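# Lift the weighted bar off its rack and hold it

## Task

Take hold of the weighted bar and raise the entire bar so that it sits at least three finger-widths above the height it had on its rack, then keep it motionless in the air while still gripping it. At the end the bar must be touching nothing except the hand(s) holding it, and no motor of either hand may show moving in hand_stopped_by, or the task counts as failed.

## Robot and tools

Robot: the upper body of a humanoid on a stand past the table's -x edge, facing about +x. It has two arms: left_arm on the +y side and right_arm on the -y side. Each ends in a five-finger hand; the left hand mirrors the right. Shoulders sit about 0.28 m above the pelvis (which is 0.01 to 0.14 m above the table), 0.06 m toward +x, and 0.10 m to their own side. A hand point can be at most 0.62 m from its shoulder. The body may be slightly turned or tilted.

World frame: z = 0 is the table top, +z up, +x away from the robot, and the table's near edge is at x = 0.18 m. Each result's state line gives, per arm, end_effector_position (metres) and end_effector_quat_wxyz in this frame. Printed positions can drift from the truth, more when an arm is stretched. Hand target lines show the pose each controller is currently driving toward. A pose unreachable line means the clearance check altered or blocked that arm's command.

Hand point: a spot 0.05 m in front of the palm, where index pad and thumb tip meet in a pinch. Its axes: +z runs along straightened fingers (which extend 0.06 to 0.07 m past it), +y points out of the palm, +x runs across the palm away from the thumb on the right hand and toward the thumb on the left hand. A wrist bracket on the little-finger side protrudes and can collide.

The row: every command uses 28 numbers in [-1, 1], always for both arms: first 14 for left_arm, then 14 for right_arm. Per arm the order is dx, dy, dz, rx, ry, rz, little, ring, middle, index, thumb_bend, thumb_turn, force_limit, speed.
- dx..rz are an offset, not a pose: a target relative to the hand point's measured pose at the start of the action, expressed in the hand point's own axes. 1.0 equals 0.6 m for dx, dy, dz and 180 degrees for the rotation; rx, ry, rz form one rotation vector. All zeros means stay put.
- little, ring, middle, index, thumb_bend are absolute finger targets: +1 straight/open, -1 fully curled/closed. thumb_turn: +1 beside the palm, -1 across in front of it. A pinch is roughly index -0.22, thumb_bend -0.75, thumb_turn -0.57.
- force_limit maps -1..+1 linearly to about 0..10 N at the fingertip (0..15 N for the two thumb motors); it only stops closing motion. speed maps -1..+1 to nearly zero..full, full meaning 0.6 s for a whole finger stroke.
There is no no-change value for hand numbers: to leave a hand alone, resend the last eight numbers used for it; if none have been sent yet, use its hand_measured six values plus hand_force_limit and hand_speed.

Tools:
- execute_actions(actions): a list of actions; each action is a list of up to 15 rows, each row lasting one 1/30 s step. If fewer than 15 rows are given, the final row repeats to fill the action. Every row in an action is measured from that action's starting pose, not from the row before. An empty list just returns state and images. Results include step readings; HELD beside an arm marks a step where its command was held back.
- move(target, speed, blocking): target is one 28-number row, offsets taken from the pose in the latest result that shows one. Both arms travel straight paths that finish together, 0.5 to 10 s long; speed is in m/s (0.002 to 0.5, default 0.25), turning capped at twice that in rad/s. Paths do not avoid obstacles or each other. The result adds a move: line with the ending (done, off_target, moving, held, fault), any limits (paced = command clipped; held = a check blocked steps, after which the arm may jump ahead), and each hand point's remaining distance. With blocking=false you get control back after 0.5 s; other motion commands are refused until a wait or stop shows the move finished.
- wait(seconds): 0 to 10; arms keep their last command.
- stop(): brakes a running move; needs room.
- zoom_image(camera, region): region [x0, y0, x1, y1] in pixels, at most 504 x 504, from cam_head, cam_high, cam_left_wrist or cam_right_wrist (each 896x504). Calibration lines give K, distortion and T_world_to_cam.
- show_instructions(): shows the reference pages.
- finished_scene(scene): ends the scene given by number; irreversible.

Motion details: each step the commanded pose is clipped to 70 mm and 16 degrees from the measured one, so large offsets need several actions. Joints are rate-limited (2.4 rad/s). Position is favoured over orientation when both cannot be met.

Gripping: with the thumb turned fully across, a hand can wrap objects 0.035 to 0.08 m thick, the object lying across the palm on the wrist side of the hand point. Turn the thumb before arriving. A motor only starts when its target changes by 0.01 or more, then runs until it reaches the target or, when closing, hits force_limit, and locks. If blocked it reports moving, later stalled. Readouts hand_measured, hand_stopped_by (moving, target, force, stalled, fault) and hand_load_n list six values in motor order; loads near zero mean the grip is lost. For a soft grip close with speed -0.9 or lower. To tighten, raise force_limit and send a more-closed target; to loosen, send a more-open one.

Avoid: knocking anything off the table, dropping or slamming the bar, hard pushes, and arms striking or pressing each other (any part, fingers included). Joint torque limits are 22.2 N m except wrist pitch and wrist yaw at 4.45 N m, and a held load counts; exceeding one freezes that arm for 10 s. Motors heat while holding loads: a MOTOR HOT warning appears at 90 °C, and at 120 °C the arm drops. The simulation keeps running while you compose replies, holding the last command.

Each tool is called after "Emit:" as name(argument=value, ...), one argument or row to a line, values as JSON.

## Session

Emit:
execute_actions(
  actions=[],
)

Scene clock: 0.00 s.
left_arm: end_effector_position=(+0.1840, +0.1142, +0.4278) hand_measured=(+1.000, +1.000, +1.000, +1.000, +1.000, +1.000) hand_load_n=(+0.0, +0.0, +0.0, +0.0, +0.0, +0.0) hand_stopped_by=(target, target, target, target, target, target) hand_force_limit=0.00 hand_speed=-0.80 end_effector_quat_wxyz=(+0.051, +0.102, -0.123, +0.986) | right_arm: end_effector_position=(+0.1929, -0.1005, +0.4111) hand_measured=(+1.000, +1.000, +1.000, +1.000, +1.000, +1.000) hand_load_n=(+0.0, +0.0, +0.0, +0.0, +0.0, +0.0) hand_stopped_by=(target, target, target, target, target, target) hand_force_limit=0.00 hand_speed=-0.80 end_effector_quat_wxyz=(+0.973, -0.168, +0.160, +0.014)
Joint positions: left_arm=[-0.177  0.434  0.155 -0.482 -0.394 -0.892 -0.187] | right_arm=[-0.038 -0.445 -0.2   -0.467  0.398 -0.915  0.223]
Joint velocities: left_arm=[-0.002 -0.012 -0.012 -0.002  0.     0.     0.   ] | right_arm=[-0.009  0.011 -0.011  0.002 -0.017  0.     0.   ]
Motor temperatures (°C, as the motors report them): left_arm=[50 39 48 40 40 32 32] | right_arm=[54 42 48 41 41 31 33]
Hand target (left_arm): +0.184, +0.114, +0.428; +0.051, +0.102, -0.123, +0.986
Hand target (right_arm): +0.193, -0.100, +0.411; +0.973, -0.168, +0.160, +0.014
camera_calibration (this result's frames):
cam_left_wrist: T_world_to_cam=[[0.290971, 0.935347, 0.201152, -0.248145], [-0.903893, 0.337662, -0.262607, 0.246098], [-0.31355, -0.105409, 0.943703, -0.200368], [0, 0, 0, 1]] pos_world=[0.231824, 0.127883, 0.30363]
cam_right_wrist: T_world_to_cam=[[-0.160812, 0.934322, -0.318092, 0.251721], [-0.963559, -0.218419, -0.154424, 0.233415], [-0.213759, 0.281667, 0.935399, -0.186795], [0, 0, 0, 1]] pos_world=[0.22546, -0.131592, 0.290843]

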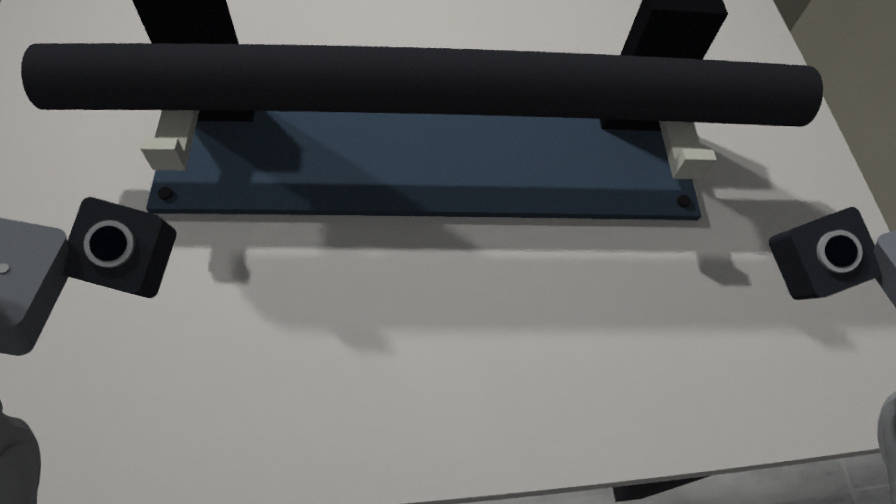

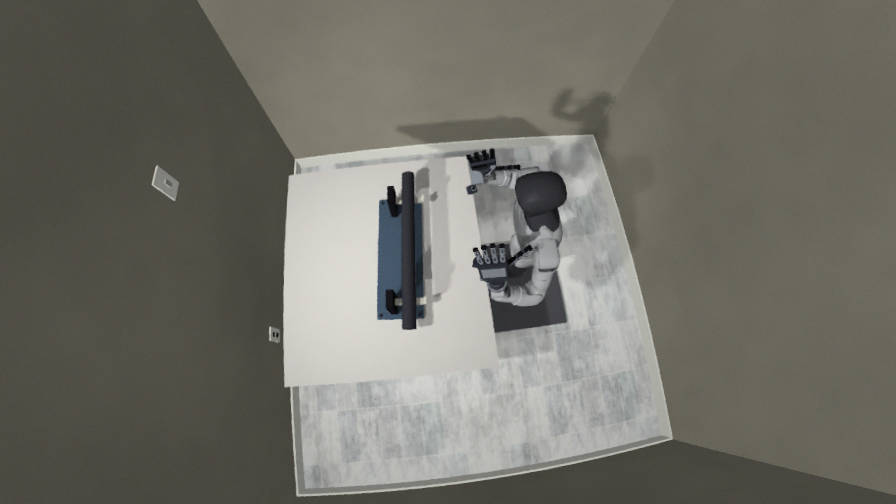

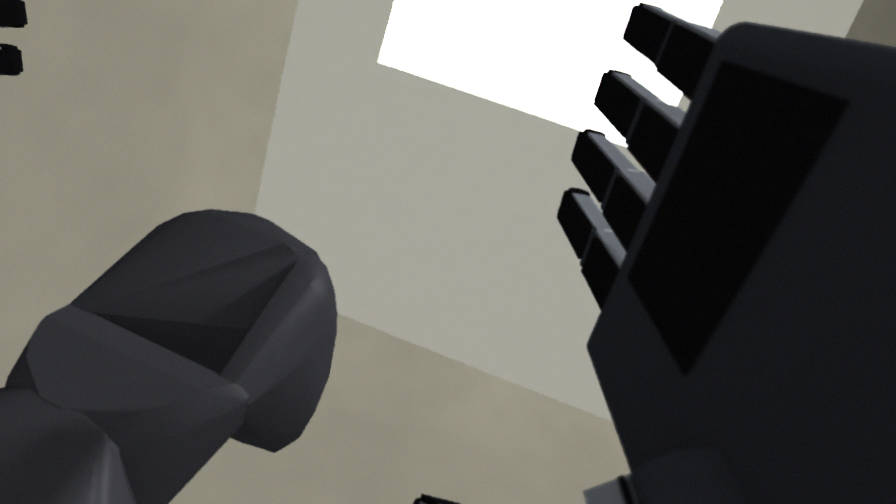

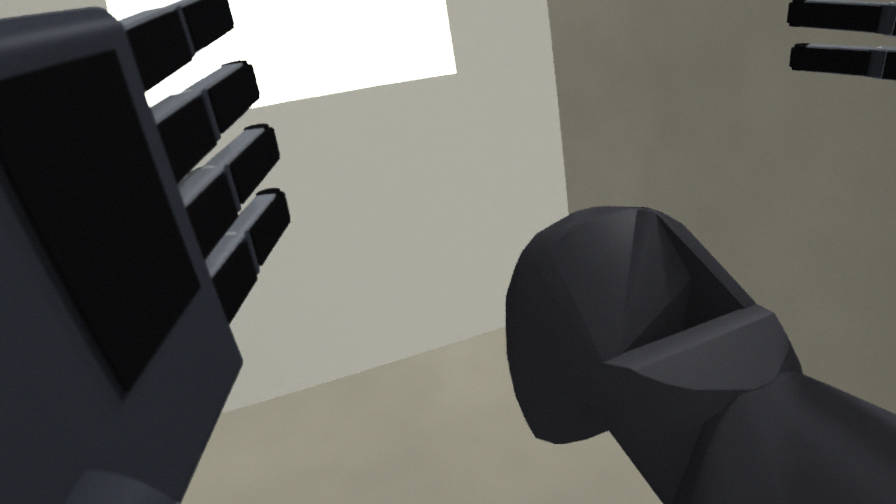

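Emit:
move(
  target=[-0.4385,0.1368,-0.3347,-0.4595,-0.5281,0.2107,1,1,1,1,1,-1,0,0.5, 0.442,0.139,-0.2755,-0.4024,0.5253,-0.2059,1,1,1,1,1,-1,0,0.5],
  speed=0.2,
)

Scene clock: 28.73 s.
left_arm: end_effector_position=(+0.3801, +0.0447, +0.1542) hand_measured=(+1.000, +1.000, +1.000, +1.000, +1.000, -1.000) hand_load_n=(+0.0, +0.0, +0.0, +0.0, +0.0, +0.0) hand_stopped_by=(target, target, target, target, target, target) hand_force_limit=0.00 hand_speed=0.50 end_effector_quat_wxyz=(+0.222, -0.616, +0.703, -0.277) | right_arm: end_effector_position=(+0.3986, -0.0953, +0.1784) hand_measured=(+1.000, +1.000, +1.000, +1.000, +1.000, -1.000) hand_load_n=(+0.0, +0.0, +0.0, +0.0, +0.0, +0.0) hand_stopped_by=(target, target, target, target, target, target) hand_force_limit=0.00 hand_speed=0.50 end_effector_quat_wxyz=(+0.288, -0.599, +0.673, -0.324)
Joint positions: left_arm=[-1.581  0.847 -1.222 -0.286  0.051  1.177 -0.885] | right_arm=[-1.563 -1.007  1.192 -0.468  0.127  1.455  0.581]
Joint velocities: left_arm=[-0.002  0.005  0.011  0.002 -0.002  0.    -0.008] | right_arm=[-0.002  0.002  0.002 -0.005 -0.011  0.     0.019]
Motor temperatures (°C, as the motors report them): left_arm=[52 40 48 41 40 33 33] | right_arm=[54 44 48 41 41 31 33]
Hand target (left_arm): +0.381, +0.045, +0.154; +0.223, -0.615, +0.704, -0.277
Hand target (right_arm): +0.399, -0.095, +0.179; +0.288, -0.599, +0.673, -0.326
Off the commanded pose (left_arm): 0.025 m, 6 deg.
Off the commanded pose (right_arm): 0.030 m, 7 deg.
joint sent to its limit (left arm) — the command would take joint 1 (shoulder pitch) past its lower limit, so that joint was sent only as far as its limit.
joint sent to its limit (right arm) — the command would take joint 1 (shoulder pitch) past its lower limit, so that joint was sent only as far as its limit.
move: off_target (left_arm, right_arm)
camera_calibration (this result's frames):
cam_left_wrist: T_world_to_cam=[[0.762991, 0.0799789, 0.641443, -0.394176], [-0.338529, -0.795914, 0.501916, 0.0928566], [0.550676, -0.600104, -0.580199, 0.040607], [0, 0, 0, 1]] pos_world=[0.309826, 0.1298, 0.229795]
cam_right_wrist: T_world_to_cam=[[-0.626843, 0.15051, -0.76447, 0.396639], [-0.243955, 0.893916, 0.376032, 0.12141], [0.739969, 0.422209, -0.523628, -0.0331451], [0, 0, 0, 1]] pos_world=[0.302775, -0.154234, 0.240209]

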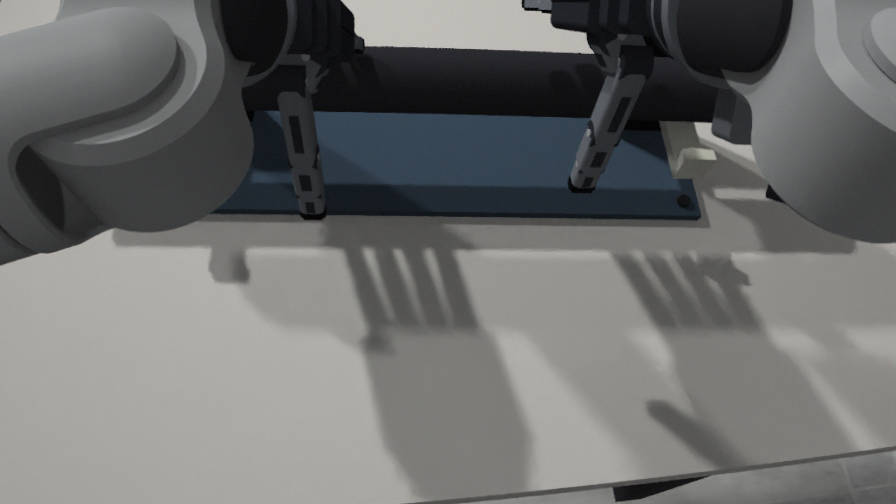

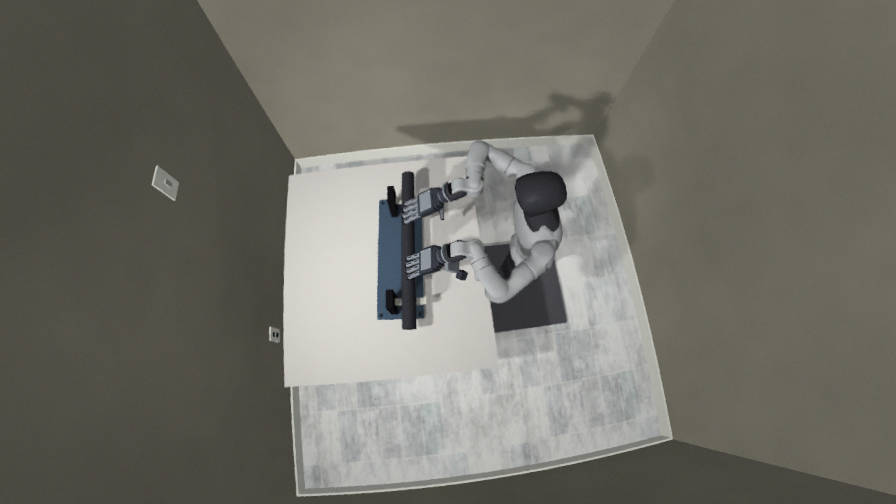

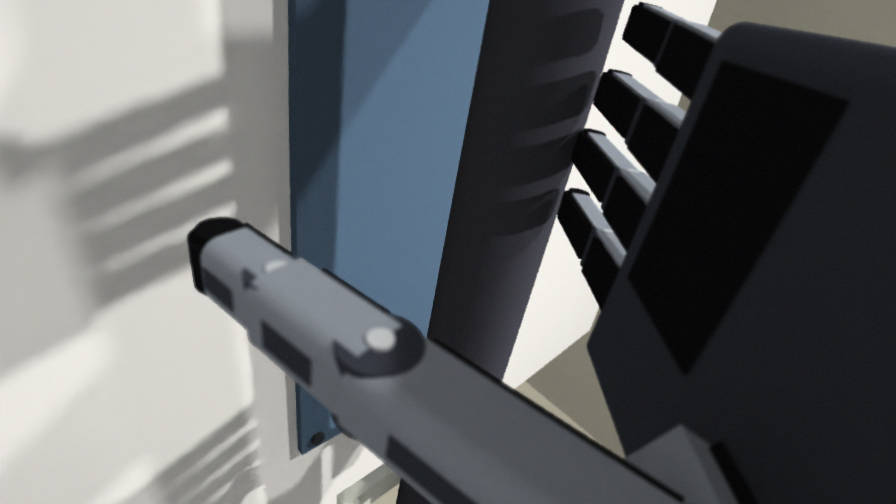

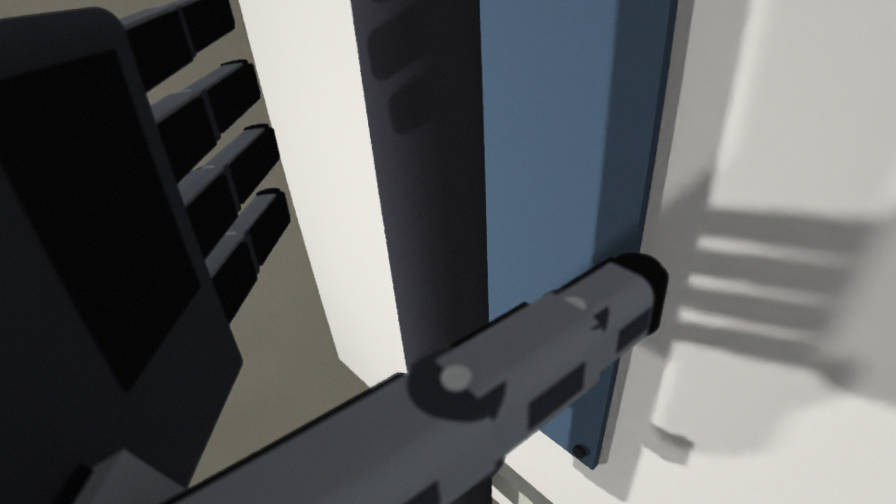

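Emit:
move(
  target=[-0.0377,-0.0202,-0.0008,0.0194,-0.0224,-0.0104,1,1,1,1,1,-1,0,0.5, -0.0165,0.0463,0.0097,-0.0355,-0.011,-0.0096,1,1,1,1,1,-1,0,0.5],
  speed=0.08,
)

Scene clock: 36.27 s.
left_arm: end_effector_position=(+0.3905, +0.0651, +0.1611) hand_measured=(+1.000, +1.000, +1.000, +1.000, +1.000, -1.000) hand_load_n=(+0.0, +0.0, +0.0, +0.0, +0.0, +0.0) hand_stopped_by=(target, target, target, target, target, target) hand_force_limit=0.00 hand_speed=0.50 end_effector_quat_wxyz=(-0.257, +0.631, -0.677, +0.279) | right_arm: end_effector_position=(+0.3876, -0.0844, +0.1544) hand_measured=(+1.000, +1.000, +1.000, +1.000, +1.000, -1.000) hand_load_n=(+0.0, +0.0, +0.0, +0.0, +0.0, +0.0) hand_stopped_by=(target, target, target, target, target, target) hand_force_limit=0.00 hand_speed=0.50 end_effector_quat_wxyz=(-0.262, +0.629, -0.674, +0.285)
Joint positions: left_arm=[-1.581  0.894 -1.229 -0.32   0.089  1.238 -0.874] | right_arm=[-1.536 -0.967  1.214 -0.409  0.136  1.378  0.626]
Joint velocities: left_arm=[-0.002  0.002  0.006 -0.005  0.006  0.     0.   ] | right_arm=[ 0.005 -0.005  0.009  0.008  0.     0.     0.003]
Motor temperatures (°C, as the motors report them): left_arm=[58 40 49 41 40 33 33] | right_arm=[57 44 48 41 41 31 33]
Hand target (left_arm): +0.392, +0.066, +0.162; -0.261, +0.630, -0.676, +0.280
Hand target (right_arm): +0.386, -0.084, +0.152; -0.260, +0.631, -0.675, +0.282
Off the commanded pose (left_arm): 0.002 m, 0 deg.
Off the commanded pose (right_arm): 0.001 m, 1 deg.
joint sent to its limit (left arm) — the command would take joint 1 (shoulder pitch) past its lower limit, so that joint was sent only as far as its limit.
move: done
camera_calibration (this result's frames):
cam_left_wrist: T_world_to_cam=[[0.719293, 0.120433, 0.684189, -0.400661], [-0.306646, -0.828682, 0.468246, 0.104317], [0.623367, -0.54661, -0.559135, 0.0158355], [0, 0, 0, 1]] pos_world=[0.310309, 0.143354, 0.234136]
cam_right_wrist: T_world_to_cam=[[-0.707649, 0.124805, -0.695454, 0.3882], [-0.244284, 0.880362, 0.406556, 0.112252], [0.662992, 0.457588, -0.592499, 0.00132637], [0, 0, 0, 1]] pos_world=[0.301252, -0.147878, 0.225125]

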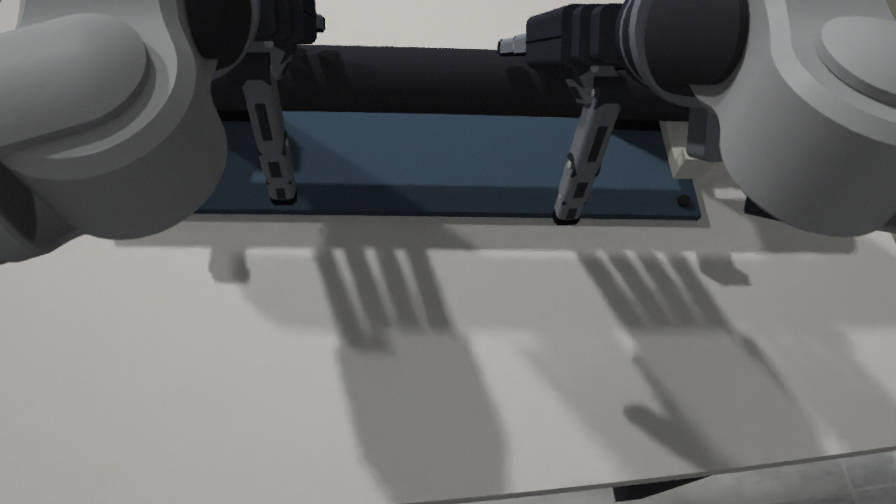

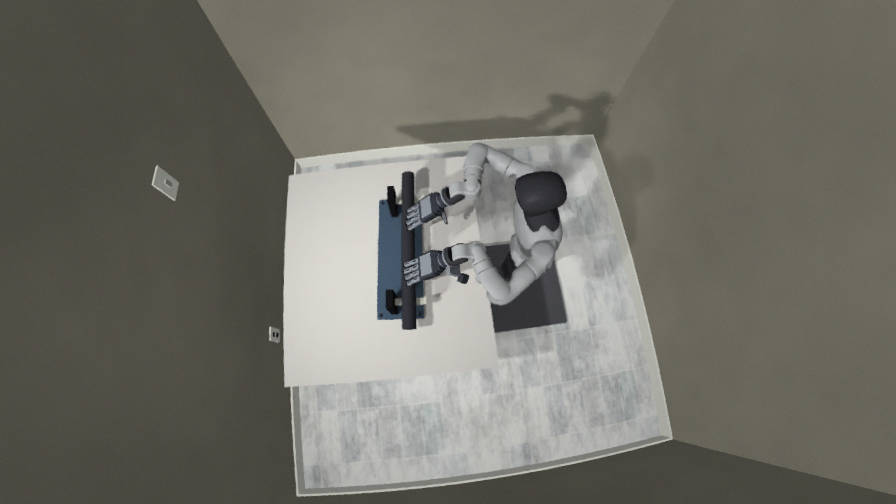

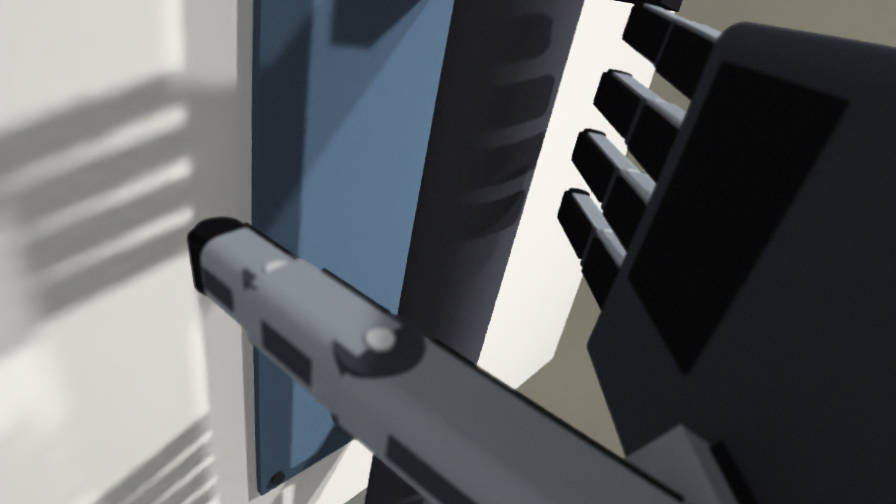

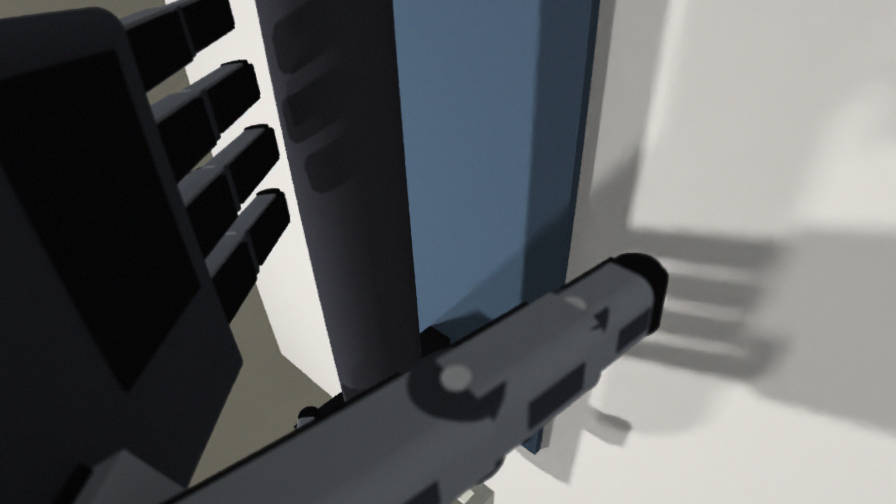

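Emit:
move(
  target=[0,-0.003,0.183,0,0,0,1,1,1,1,1,-1,0,0.5, 0,-0.033,0.185,0,0,0,1,1,1,1,1,-1,0,0.5],
  speed=0.06,
)

Scene clock: 48.67 s.
left_arm: end_effector_position=(+0.4705, +0.0612, +0.0850) hand_measured=(+1.000, +1.000, +1.000, +1.000, +1.000, -1.000) hand_load_n=(+0.0, +0.0, +0.0, +0.0, +0.0, +0.0) hand_stopped_by=(target, target, target, target, target, target) hand_force_limit=0.00 hand_speed=0.50 end_effector_quat_wxyz=(-0.252, +0.637, -0.672, +0.282) | right_arm: end_effector_position=(+0.4735, -0.0910, +0.0844) hand_measured=(+1.000, +1.000, +1.000, +1.000, +1.000, -1.000) hand_load_n=(+0.0, +0.0, +0.0, +0.0, +0.0, +0.0) hand_stopped_by=(target, target, target, target, target, target) hand_force_limit=0.00 hand_speed=0.50 end_effector_quat_wxyz=(-0.252, +0.636, -0.670, +0.290)
Joint positions: left_arm=[-1.46   0.543 -1.229  0.597  0.089  0.633 -0.627] | right_arm=[-1.468 -0.606  1.309  0.563  0.056  0.725  0.524]
Joint velocities: left_arm=[ 0.    -0.002  0.017  0.012  0.014 -0.005  0.   ] | right_arm=[ 0.008  0.006 -0.003  0.006  0.006 -0.004  0.   ]
Motor temperatures (°C, as the motors report them): left_arm=[65 40 49 40 40 33 34] | right_arm=[60 43 49 41 41 31 34]
Hand target (left_arm): +0.470, +0.061, +0.084; -0.251, +0.636, -0.674, +0.280
Hand target (right_arm): +0.474, -0.091, +0.085; -0.252, +0.638, -0.667, +0.291
Off the commanded pose (left_arm): 0.003 m, 1 deg.
Off the commanded pose (right_arm): 0.009 m, 2 deg.
move: off_target (right_arm)
camera_calibration (this result's frames):
cam_left_wrist: T_world_to_cam=[[0.721437, 0.137692, 0.678653, -0.407268], [-0.297006, -0.823787, 0.482868, 0.155076], [0.625553, -0.549923, -0.553416, -0.0799987], [0, 0, 0, 1]] pos_world=[0.38992, 0.139834, 0.15724]
cam_right_wrist: T_world_to_cam=[[-0.714395, 0.102406, -0.692209, 0.402037], [-0.245845, 0.889437, 0.385308, 0.170899], [0.655134, 0.445438, -0.610233, -0.0899328], [0, 0, 0, 1]] pos_world=[0.388146, -0.153115, 0.157565]

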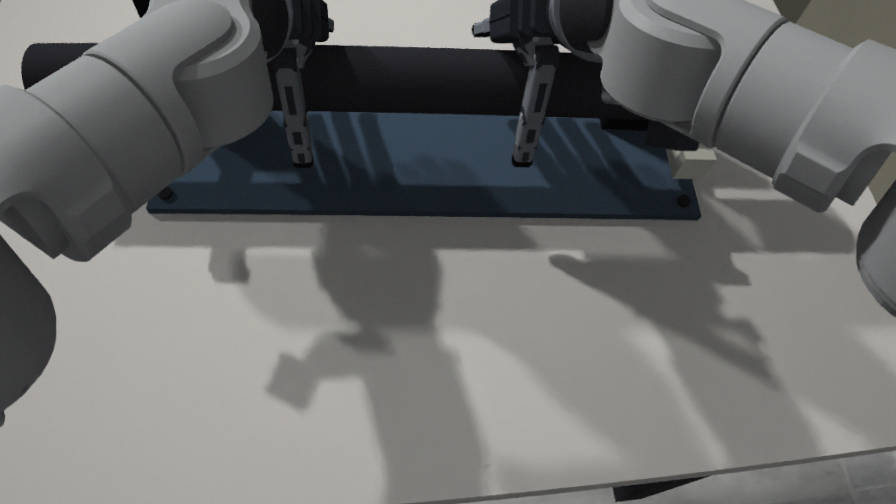

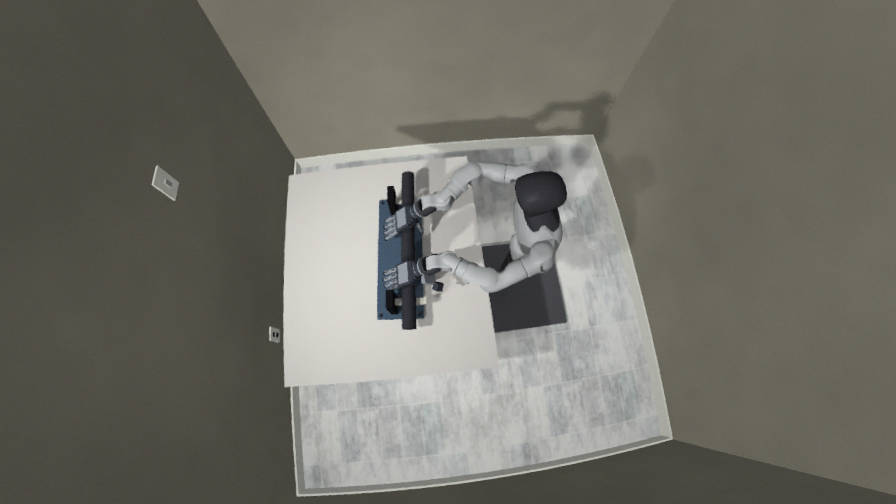

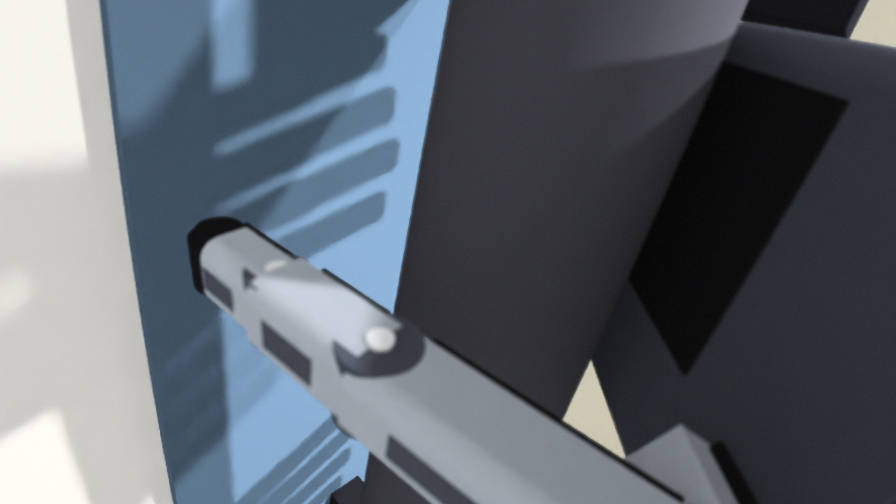

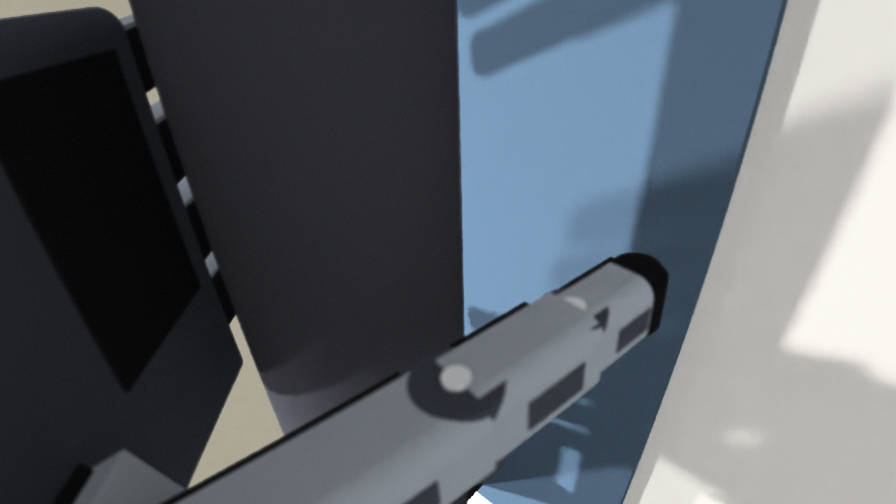

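Emit:
move(
  target=[0,0,0.026,0,0,0,1,1,1,1,1,-1,0,0.5, 0,-0.006,0.028,0,0,0,1,1,1,1,1,-1,0,0.5],
  speed=0.025,
)

Scene clock: 54.90 s.
left_arm: end_effector_position=(+0.4828, +0.0611, +0.0753) hand_measured=(+1.000, +1.000, +1.000, +1.000, +1.000, -1.000) hand_load_n=(+0.0, +0.0, +0.0, +0.0, +0.0, +0.0) hand_stopped_by=(target, target, target, target, target, target) hand_force_limit=0.00 hand_speed=0.50 end_effector_quat_wxyz=(-0.253, +0.637, -0.671, +0.283) | right_arm: end_effector_position=(+0.4872, -0.0927, +0.0779) hand_measured=(+1.000, +1.000, +1.000, +1.000, +1.000, -1.000) hand_load_n=(+0.0, +0.0, +0.0, +0.0, +0.0, -0.5) hand_stopped_by=(target, target, target, target, target, target) hand_force_limit=0.00 hand_speed=0.50 end_effector_quat_wxyz=(-0.251, +0.634, -0.672, +0.289)
Joint positions: left_arm=[-1.47   0.451 -1.229  0.83   0.089  0.493 -0.592] | right_arm=[-1.483 -0.506  1.311  0.82   0.048  0.572  0.527]
Joint velocities: left_arm=[ 0.008 -0.017  0.     0.     0.002 -0.003  0.   ] | right_arm=[-0.009  0.011  0.006  0.    -0.002 -0.002  0.   ]
Motor temperatures (°C, as the motors report them): left_arm=[69 40 49 40 40 33 33] | right_arm=[63 43 49 41 41 31 34]
Hand target (left_arm): +0.481, +0.061, +0.073; -0.251, +0.637, -0.672, +0.281
Hand target (right_arm): +0.486, -0.092, +0.074; -0.250, +0.637, -0.669, +0.290
Off the commanded pose (left_arm): 0.002 m, 0 deg.
Off the commanded pose (right_arm): 0.003 m, 0 deg.
joint sent to its limit (right arm) — the command would take joint 3 (shoulder yaw) past its upper limit, so that joint was sent only as far as its limit.
move: done
camera_calibration (this result's frames):
cam_left_wrist: T_world_to_cam=[[0.718142, 0.140282, 0.68161, -0.408361], [-0.297368, -0.823681, 0.482828, 0.163542], [0.629161, -0.549428, -0.549805, -0.0951114], [0, 0, 0, 1]] pos_world=[0.401734, 0.139736, 0.147088]
cam_right_wrist: T_world_to_cam=[[-0.715517, 0.107269, -0.69031, 0.408374], [-0.240516, 0.889905, 0.387583, 0.175498], [0.655886, 0.443353, -0.610943, -0.102599], [0, 0, 0, 1]] pos_world=[0.401702, -0.154495, 0.151202]

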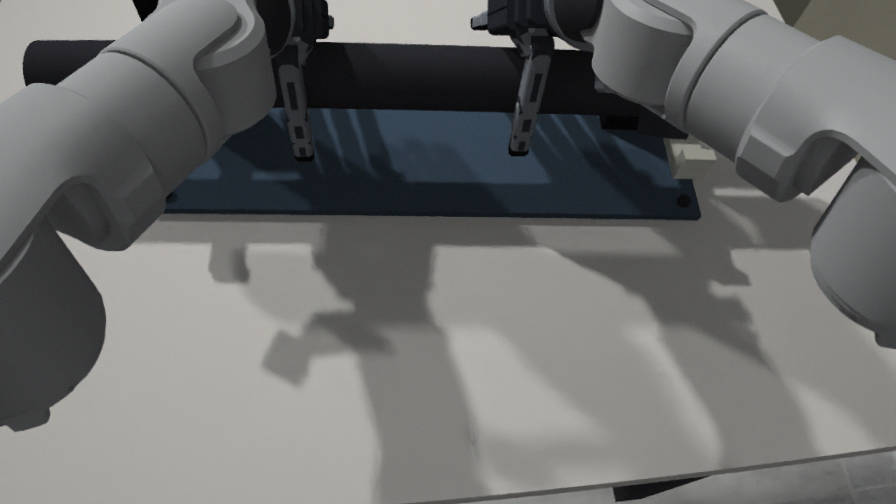

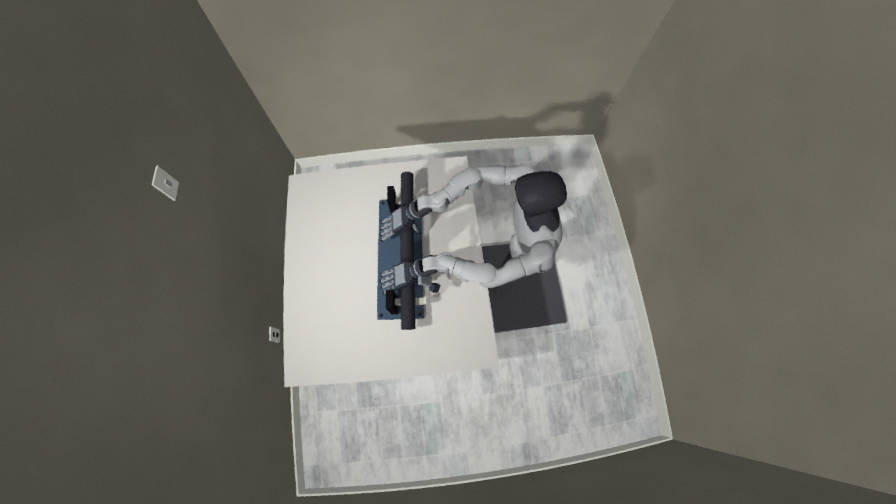

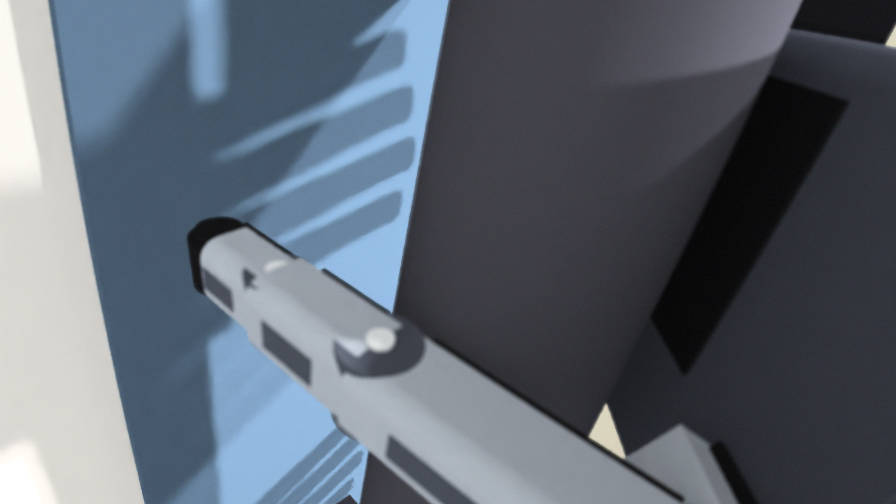

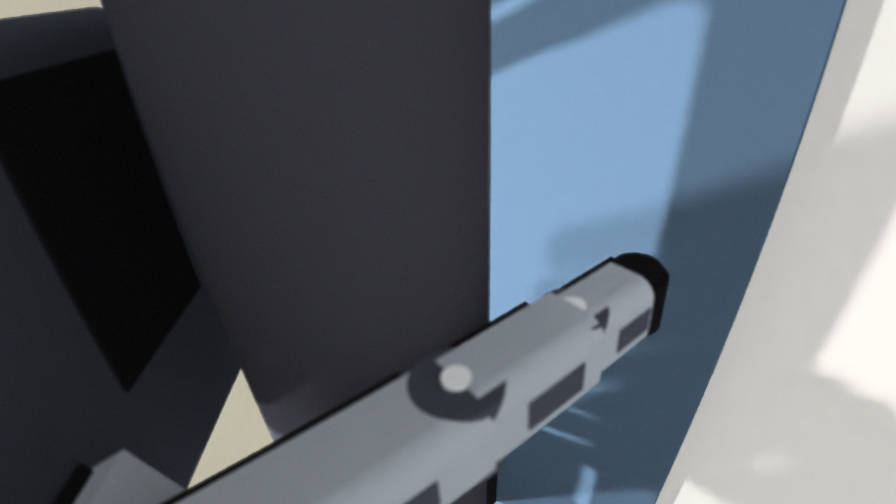

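Emit:
move(
  target=[0,0,0,0,0,0,-1,-1,-1,-1,-1,-1,1,-0.3, 0,0,0,0,0,0,-1,-1,-1,-1,-1,-1,1,-0.3],
  speed=0.02,
)

Scene clock: 57.80 s.
left_arm: end_effector_position=(+0.4848, +0.0602, +0.0779) hand_measured=(-0.376, -0.390, -0.420, -0.438, +0.098, -1.000) hand_load_n=(+6.5, +7.5, +11.0, +11.5, +15.5, +4.0) hand_stopped_by=(force, force, force, force, force, target) hand_force_limit=1.00 hand_speed=-0.30 end_effector_quat_wxyz=(-0.257, +0.630, -0.674, +0.288) | right_arm: end_effector_position=(+0.4862, -0.0928, +0.0811) hand_measured=(-0.352, -0.312, -0.274, -0.234, +0.194, -1.000) hand_load_n=(+9.5, +8.0, +5.0, +3.5, +19.0, +0.5) hand_stopped_by=(force, force, force, force, force, target) hand_force_limit=1.00 hand_speed=-0.30 end_effector_quat_wxyz=(-0.250, +0.634, -0.674, +0.284)
Joint positions: left_arm=[-1.474  0.454 -1.232  0.828  0.094  0.48  -0.585] | right_arm=[-1.49  -0.516  1.305  0.814  0.048  0.57   0.546]
Joint velocities: left_arm=[ 0.003  0.011  0.003 -0.015 -0.017  0.     0.   ] | right_arm=[-0.002  0.006 -0.003  0.002  0.005  0.     0.   ]
Motor temperatures (°C, as the motors report them): left_arm=[71 40 49 40 40 33 33] | right_arm=[64 43 49 41 41 31 34]
Hand target (left_arm): +0.483, +0.061, +0.075; -0.253, +0.637, -0.671, +0.283
Hand target (right_arm): +0.487, -0.093, +0.078; -0.251, +0.634, -0.672, +0.289
Off the commanded pose (left_arm): 0.003 m, 1 deg.
Off the commanded pose (right_arm): 0.003 m, 1 deg.
move: done
camera_calibration (this result's frames):
cam_left_wrist: T_world_to_cam=[[0.710904, 0.126885, 0.691749, -0.407895], [-0.315613, -0.821426, 0.475024, 0.171457], [0.628494, -0.556021, -0.543908, -0.0952059], [0, 0, 0, 1]] pos_world=[0.403924, 0.139658, 0.148931]
cam_right_wrist: T_world_to_cam=[[-0.721839, 0.112811, -0.682805, 0.41287], [-0.236317, 0.887143, 0.396398, 0.171164], [0.650464, 0.447494, -0.613715, -0.0967565], [0, 0, 0, 1]] pos_world=[0.401412, -0.155126, 0.15468]

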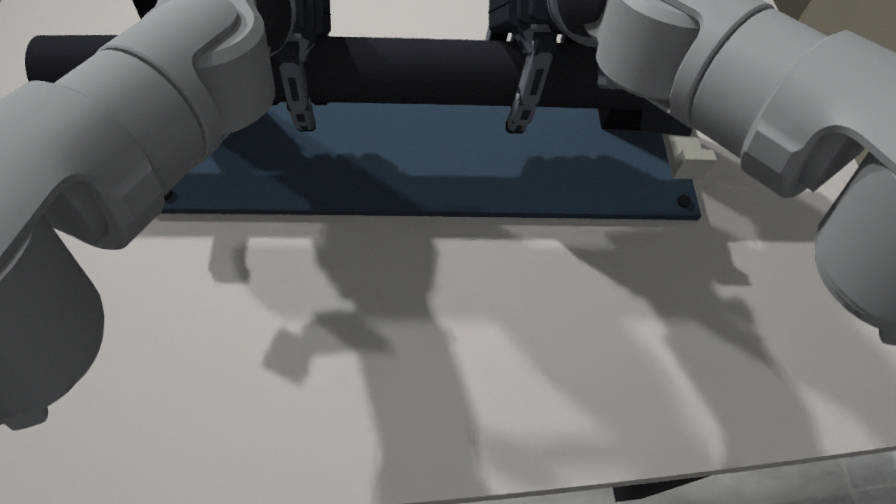

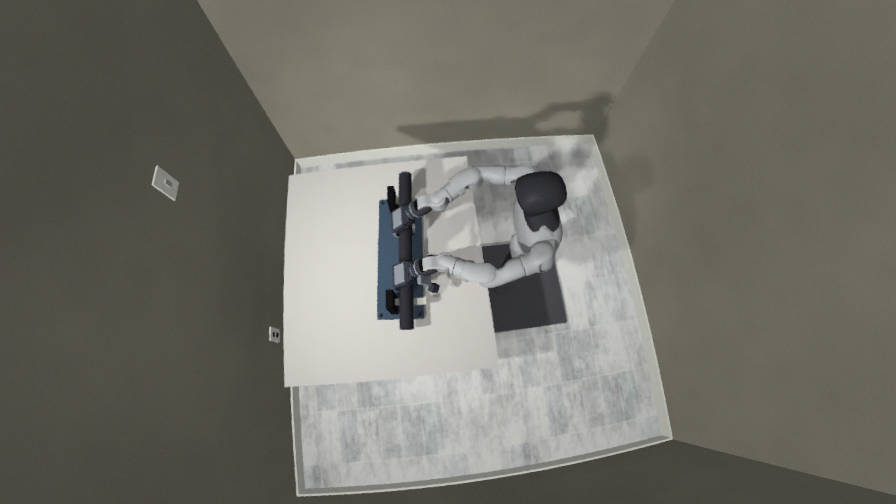

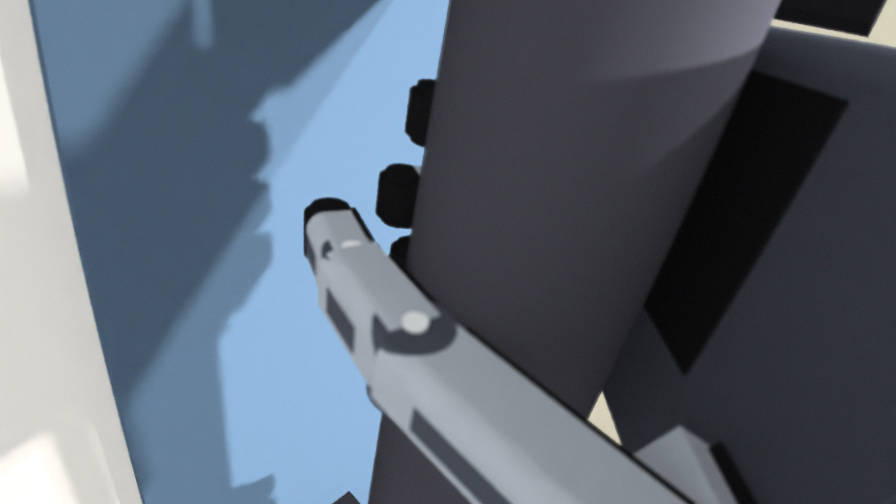

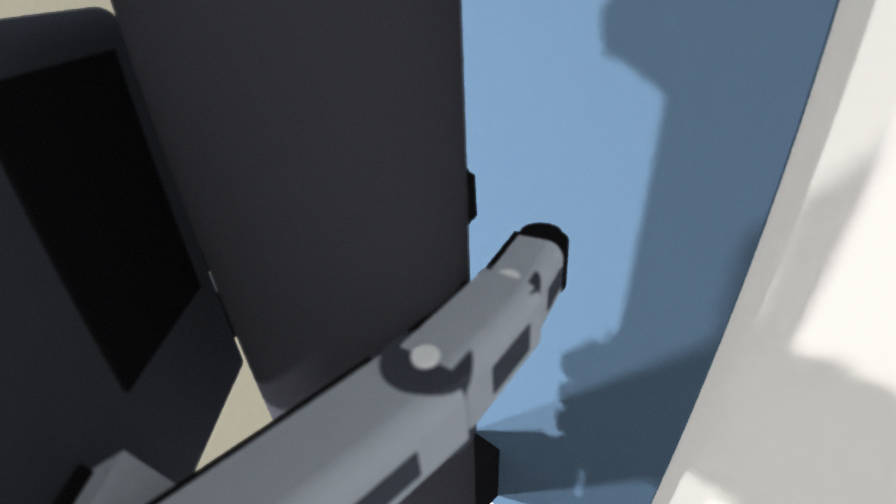

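Emit:
move(
  target=[0,0,0,0,0,0,-0.98,-0.98,-0.98,-0.98,-0.98,-1,1,-0.5, 0,0,0,0,0,0,-0.98,-0.98,-0.98,-0.98,-0.98,-1,1,-0.5],
  speed=0.02,
)

Scene clock: 62.20 s.
left_arm: end_effector_position=(+0.4847, +0.0602, +0.0779) hand_measured=(-0.396, -0.404, -0.420, -0.438, +0.100, -1.000) hand_load_n=(+10.0, +10.5, +8.5, +9.5, +18.0, +6.0) hand_stopped_by=(force, force, force, force, force, target) hand_force_limit=1.00 hand_speed=-0.50 end_effector_quat_wxyz=(-0.256, +0.628, -0.676, +0.289) | right_arm: end_effector_position=(+0.4864, -0.0929, +0.0808) hand_measured=(-0.362, -0.326, -0.296, -0.264, +0.196, -1.000) hand_load_n=(+9.5, +10.0, +10.0, +11.0, +22.5, +1.5) hand_stopped_by=(force, force, force, force, force, target) hand_force_limit=1.00 hand_speed=-0.50 end_effector_quat_wxyz=(-0.251, +0.635, -0.673, +0.284)
Joint positions: left_arm=[-1.473  0.456 -1.232  0.828  0.094  0.471 -0.585] | right_arm=[-1.488 -0.517  1.305  0.814  0.048  0.565  0.544]
Joint velocities: left_arm=[-0.008 -0.002 -0.009 -0.005  0.002  0.     0.   ] | right_arm=[-0.014 -0.012  0.     0.009 -0.002  0.     0.   ]
Motor temperatures (°C, as the motors report them): left_arm=[73 40 49 40 40 33 33] | right_arm=[66 43 49 41 41 31 35]
Hand target (left_arm): +0.485, +0.060, +0.078; -0.257, +0.630, -0.674, +0.288
Hand target (right_arm): +0.486, -0.093, +0.081; -0.250, +0.634, -0.674, +0.284
Off the commanded pose (left_arm): 0.000 m, 0 deg.
Off the commanded pose (right_arm): 0.000 m, 0 deg.
move: done
camera_calibration (this result's frames):
cam_left_wrist: T_world_to_cam=[[0.711525, 0.12321, 0.691775, -0.407863], [-0.320455, -0.819261, 0.47552, 0.173608], [0.625333, -0.560027, -0.543441, -0.093408], [0, 0, 0, 1]] pos_world=[0.404249, 0.140172, 0.148833]
cam_right_wrist: T_world_to_cam=[[-0.720993, 0.111262, -0.683952, 0.41238], [-0.239337, 0.886298, 0.396477, 0.172758], [0.650298, 0.449552, -0.612385, -0.0968394], [0, 0, 0, 1]] pos_world=[0.401645, -0.155463, 0.15425]

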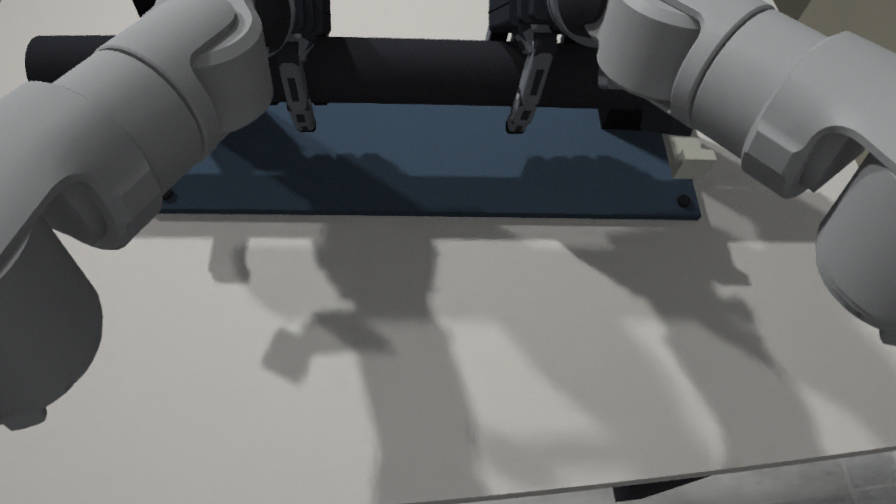

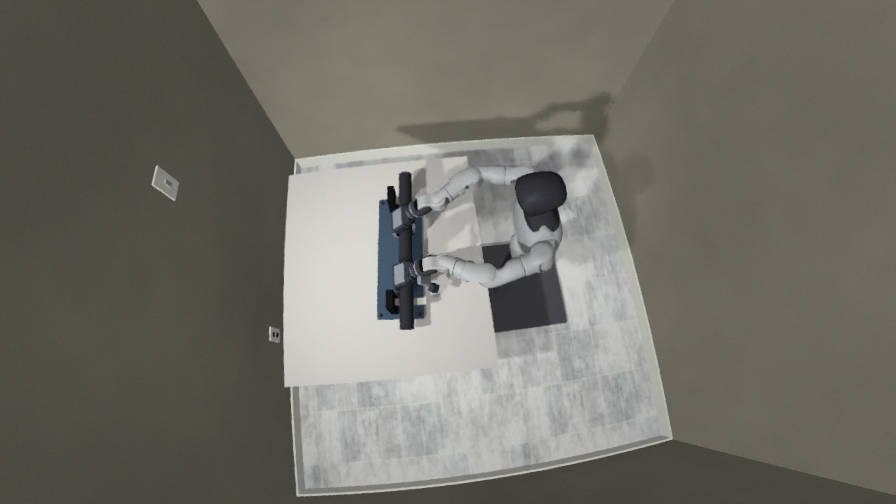

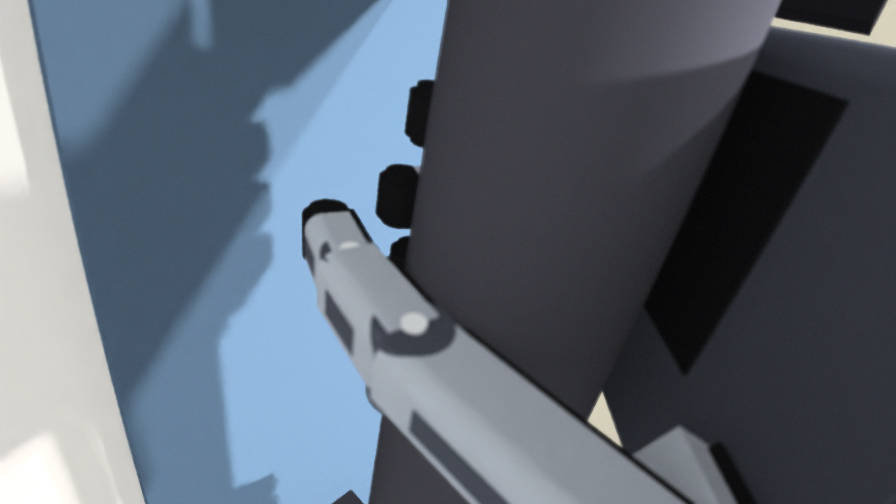

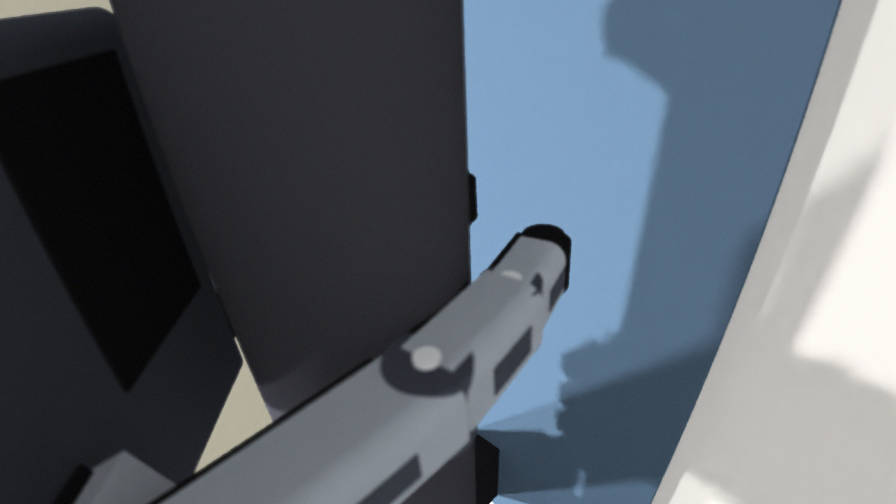

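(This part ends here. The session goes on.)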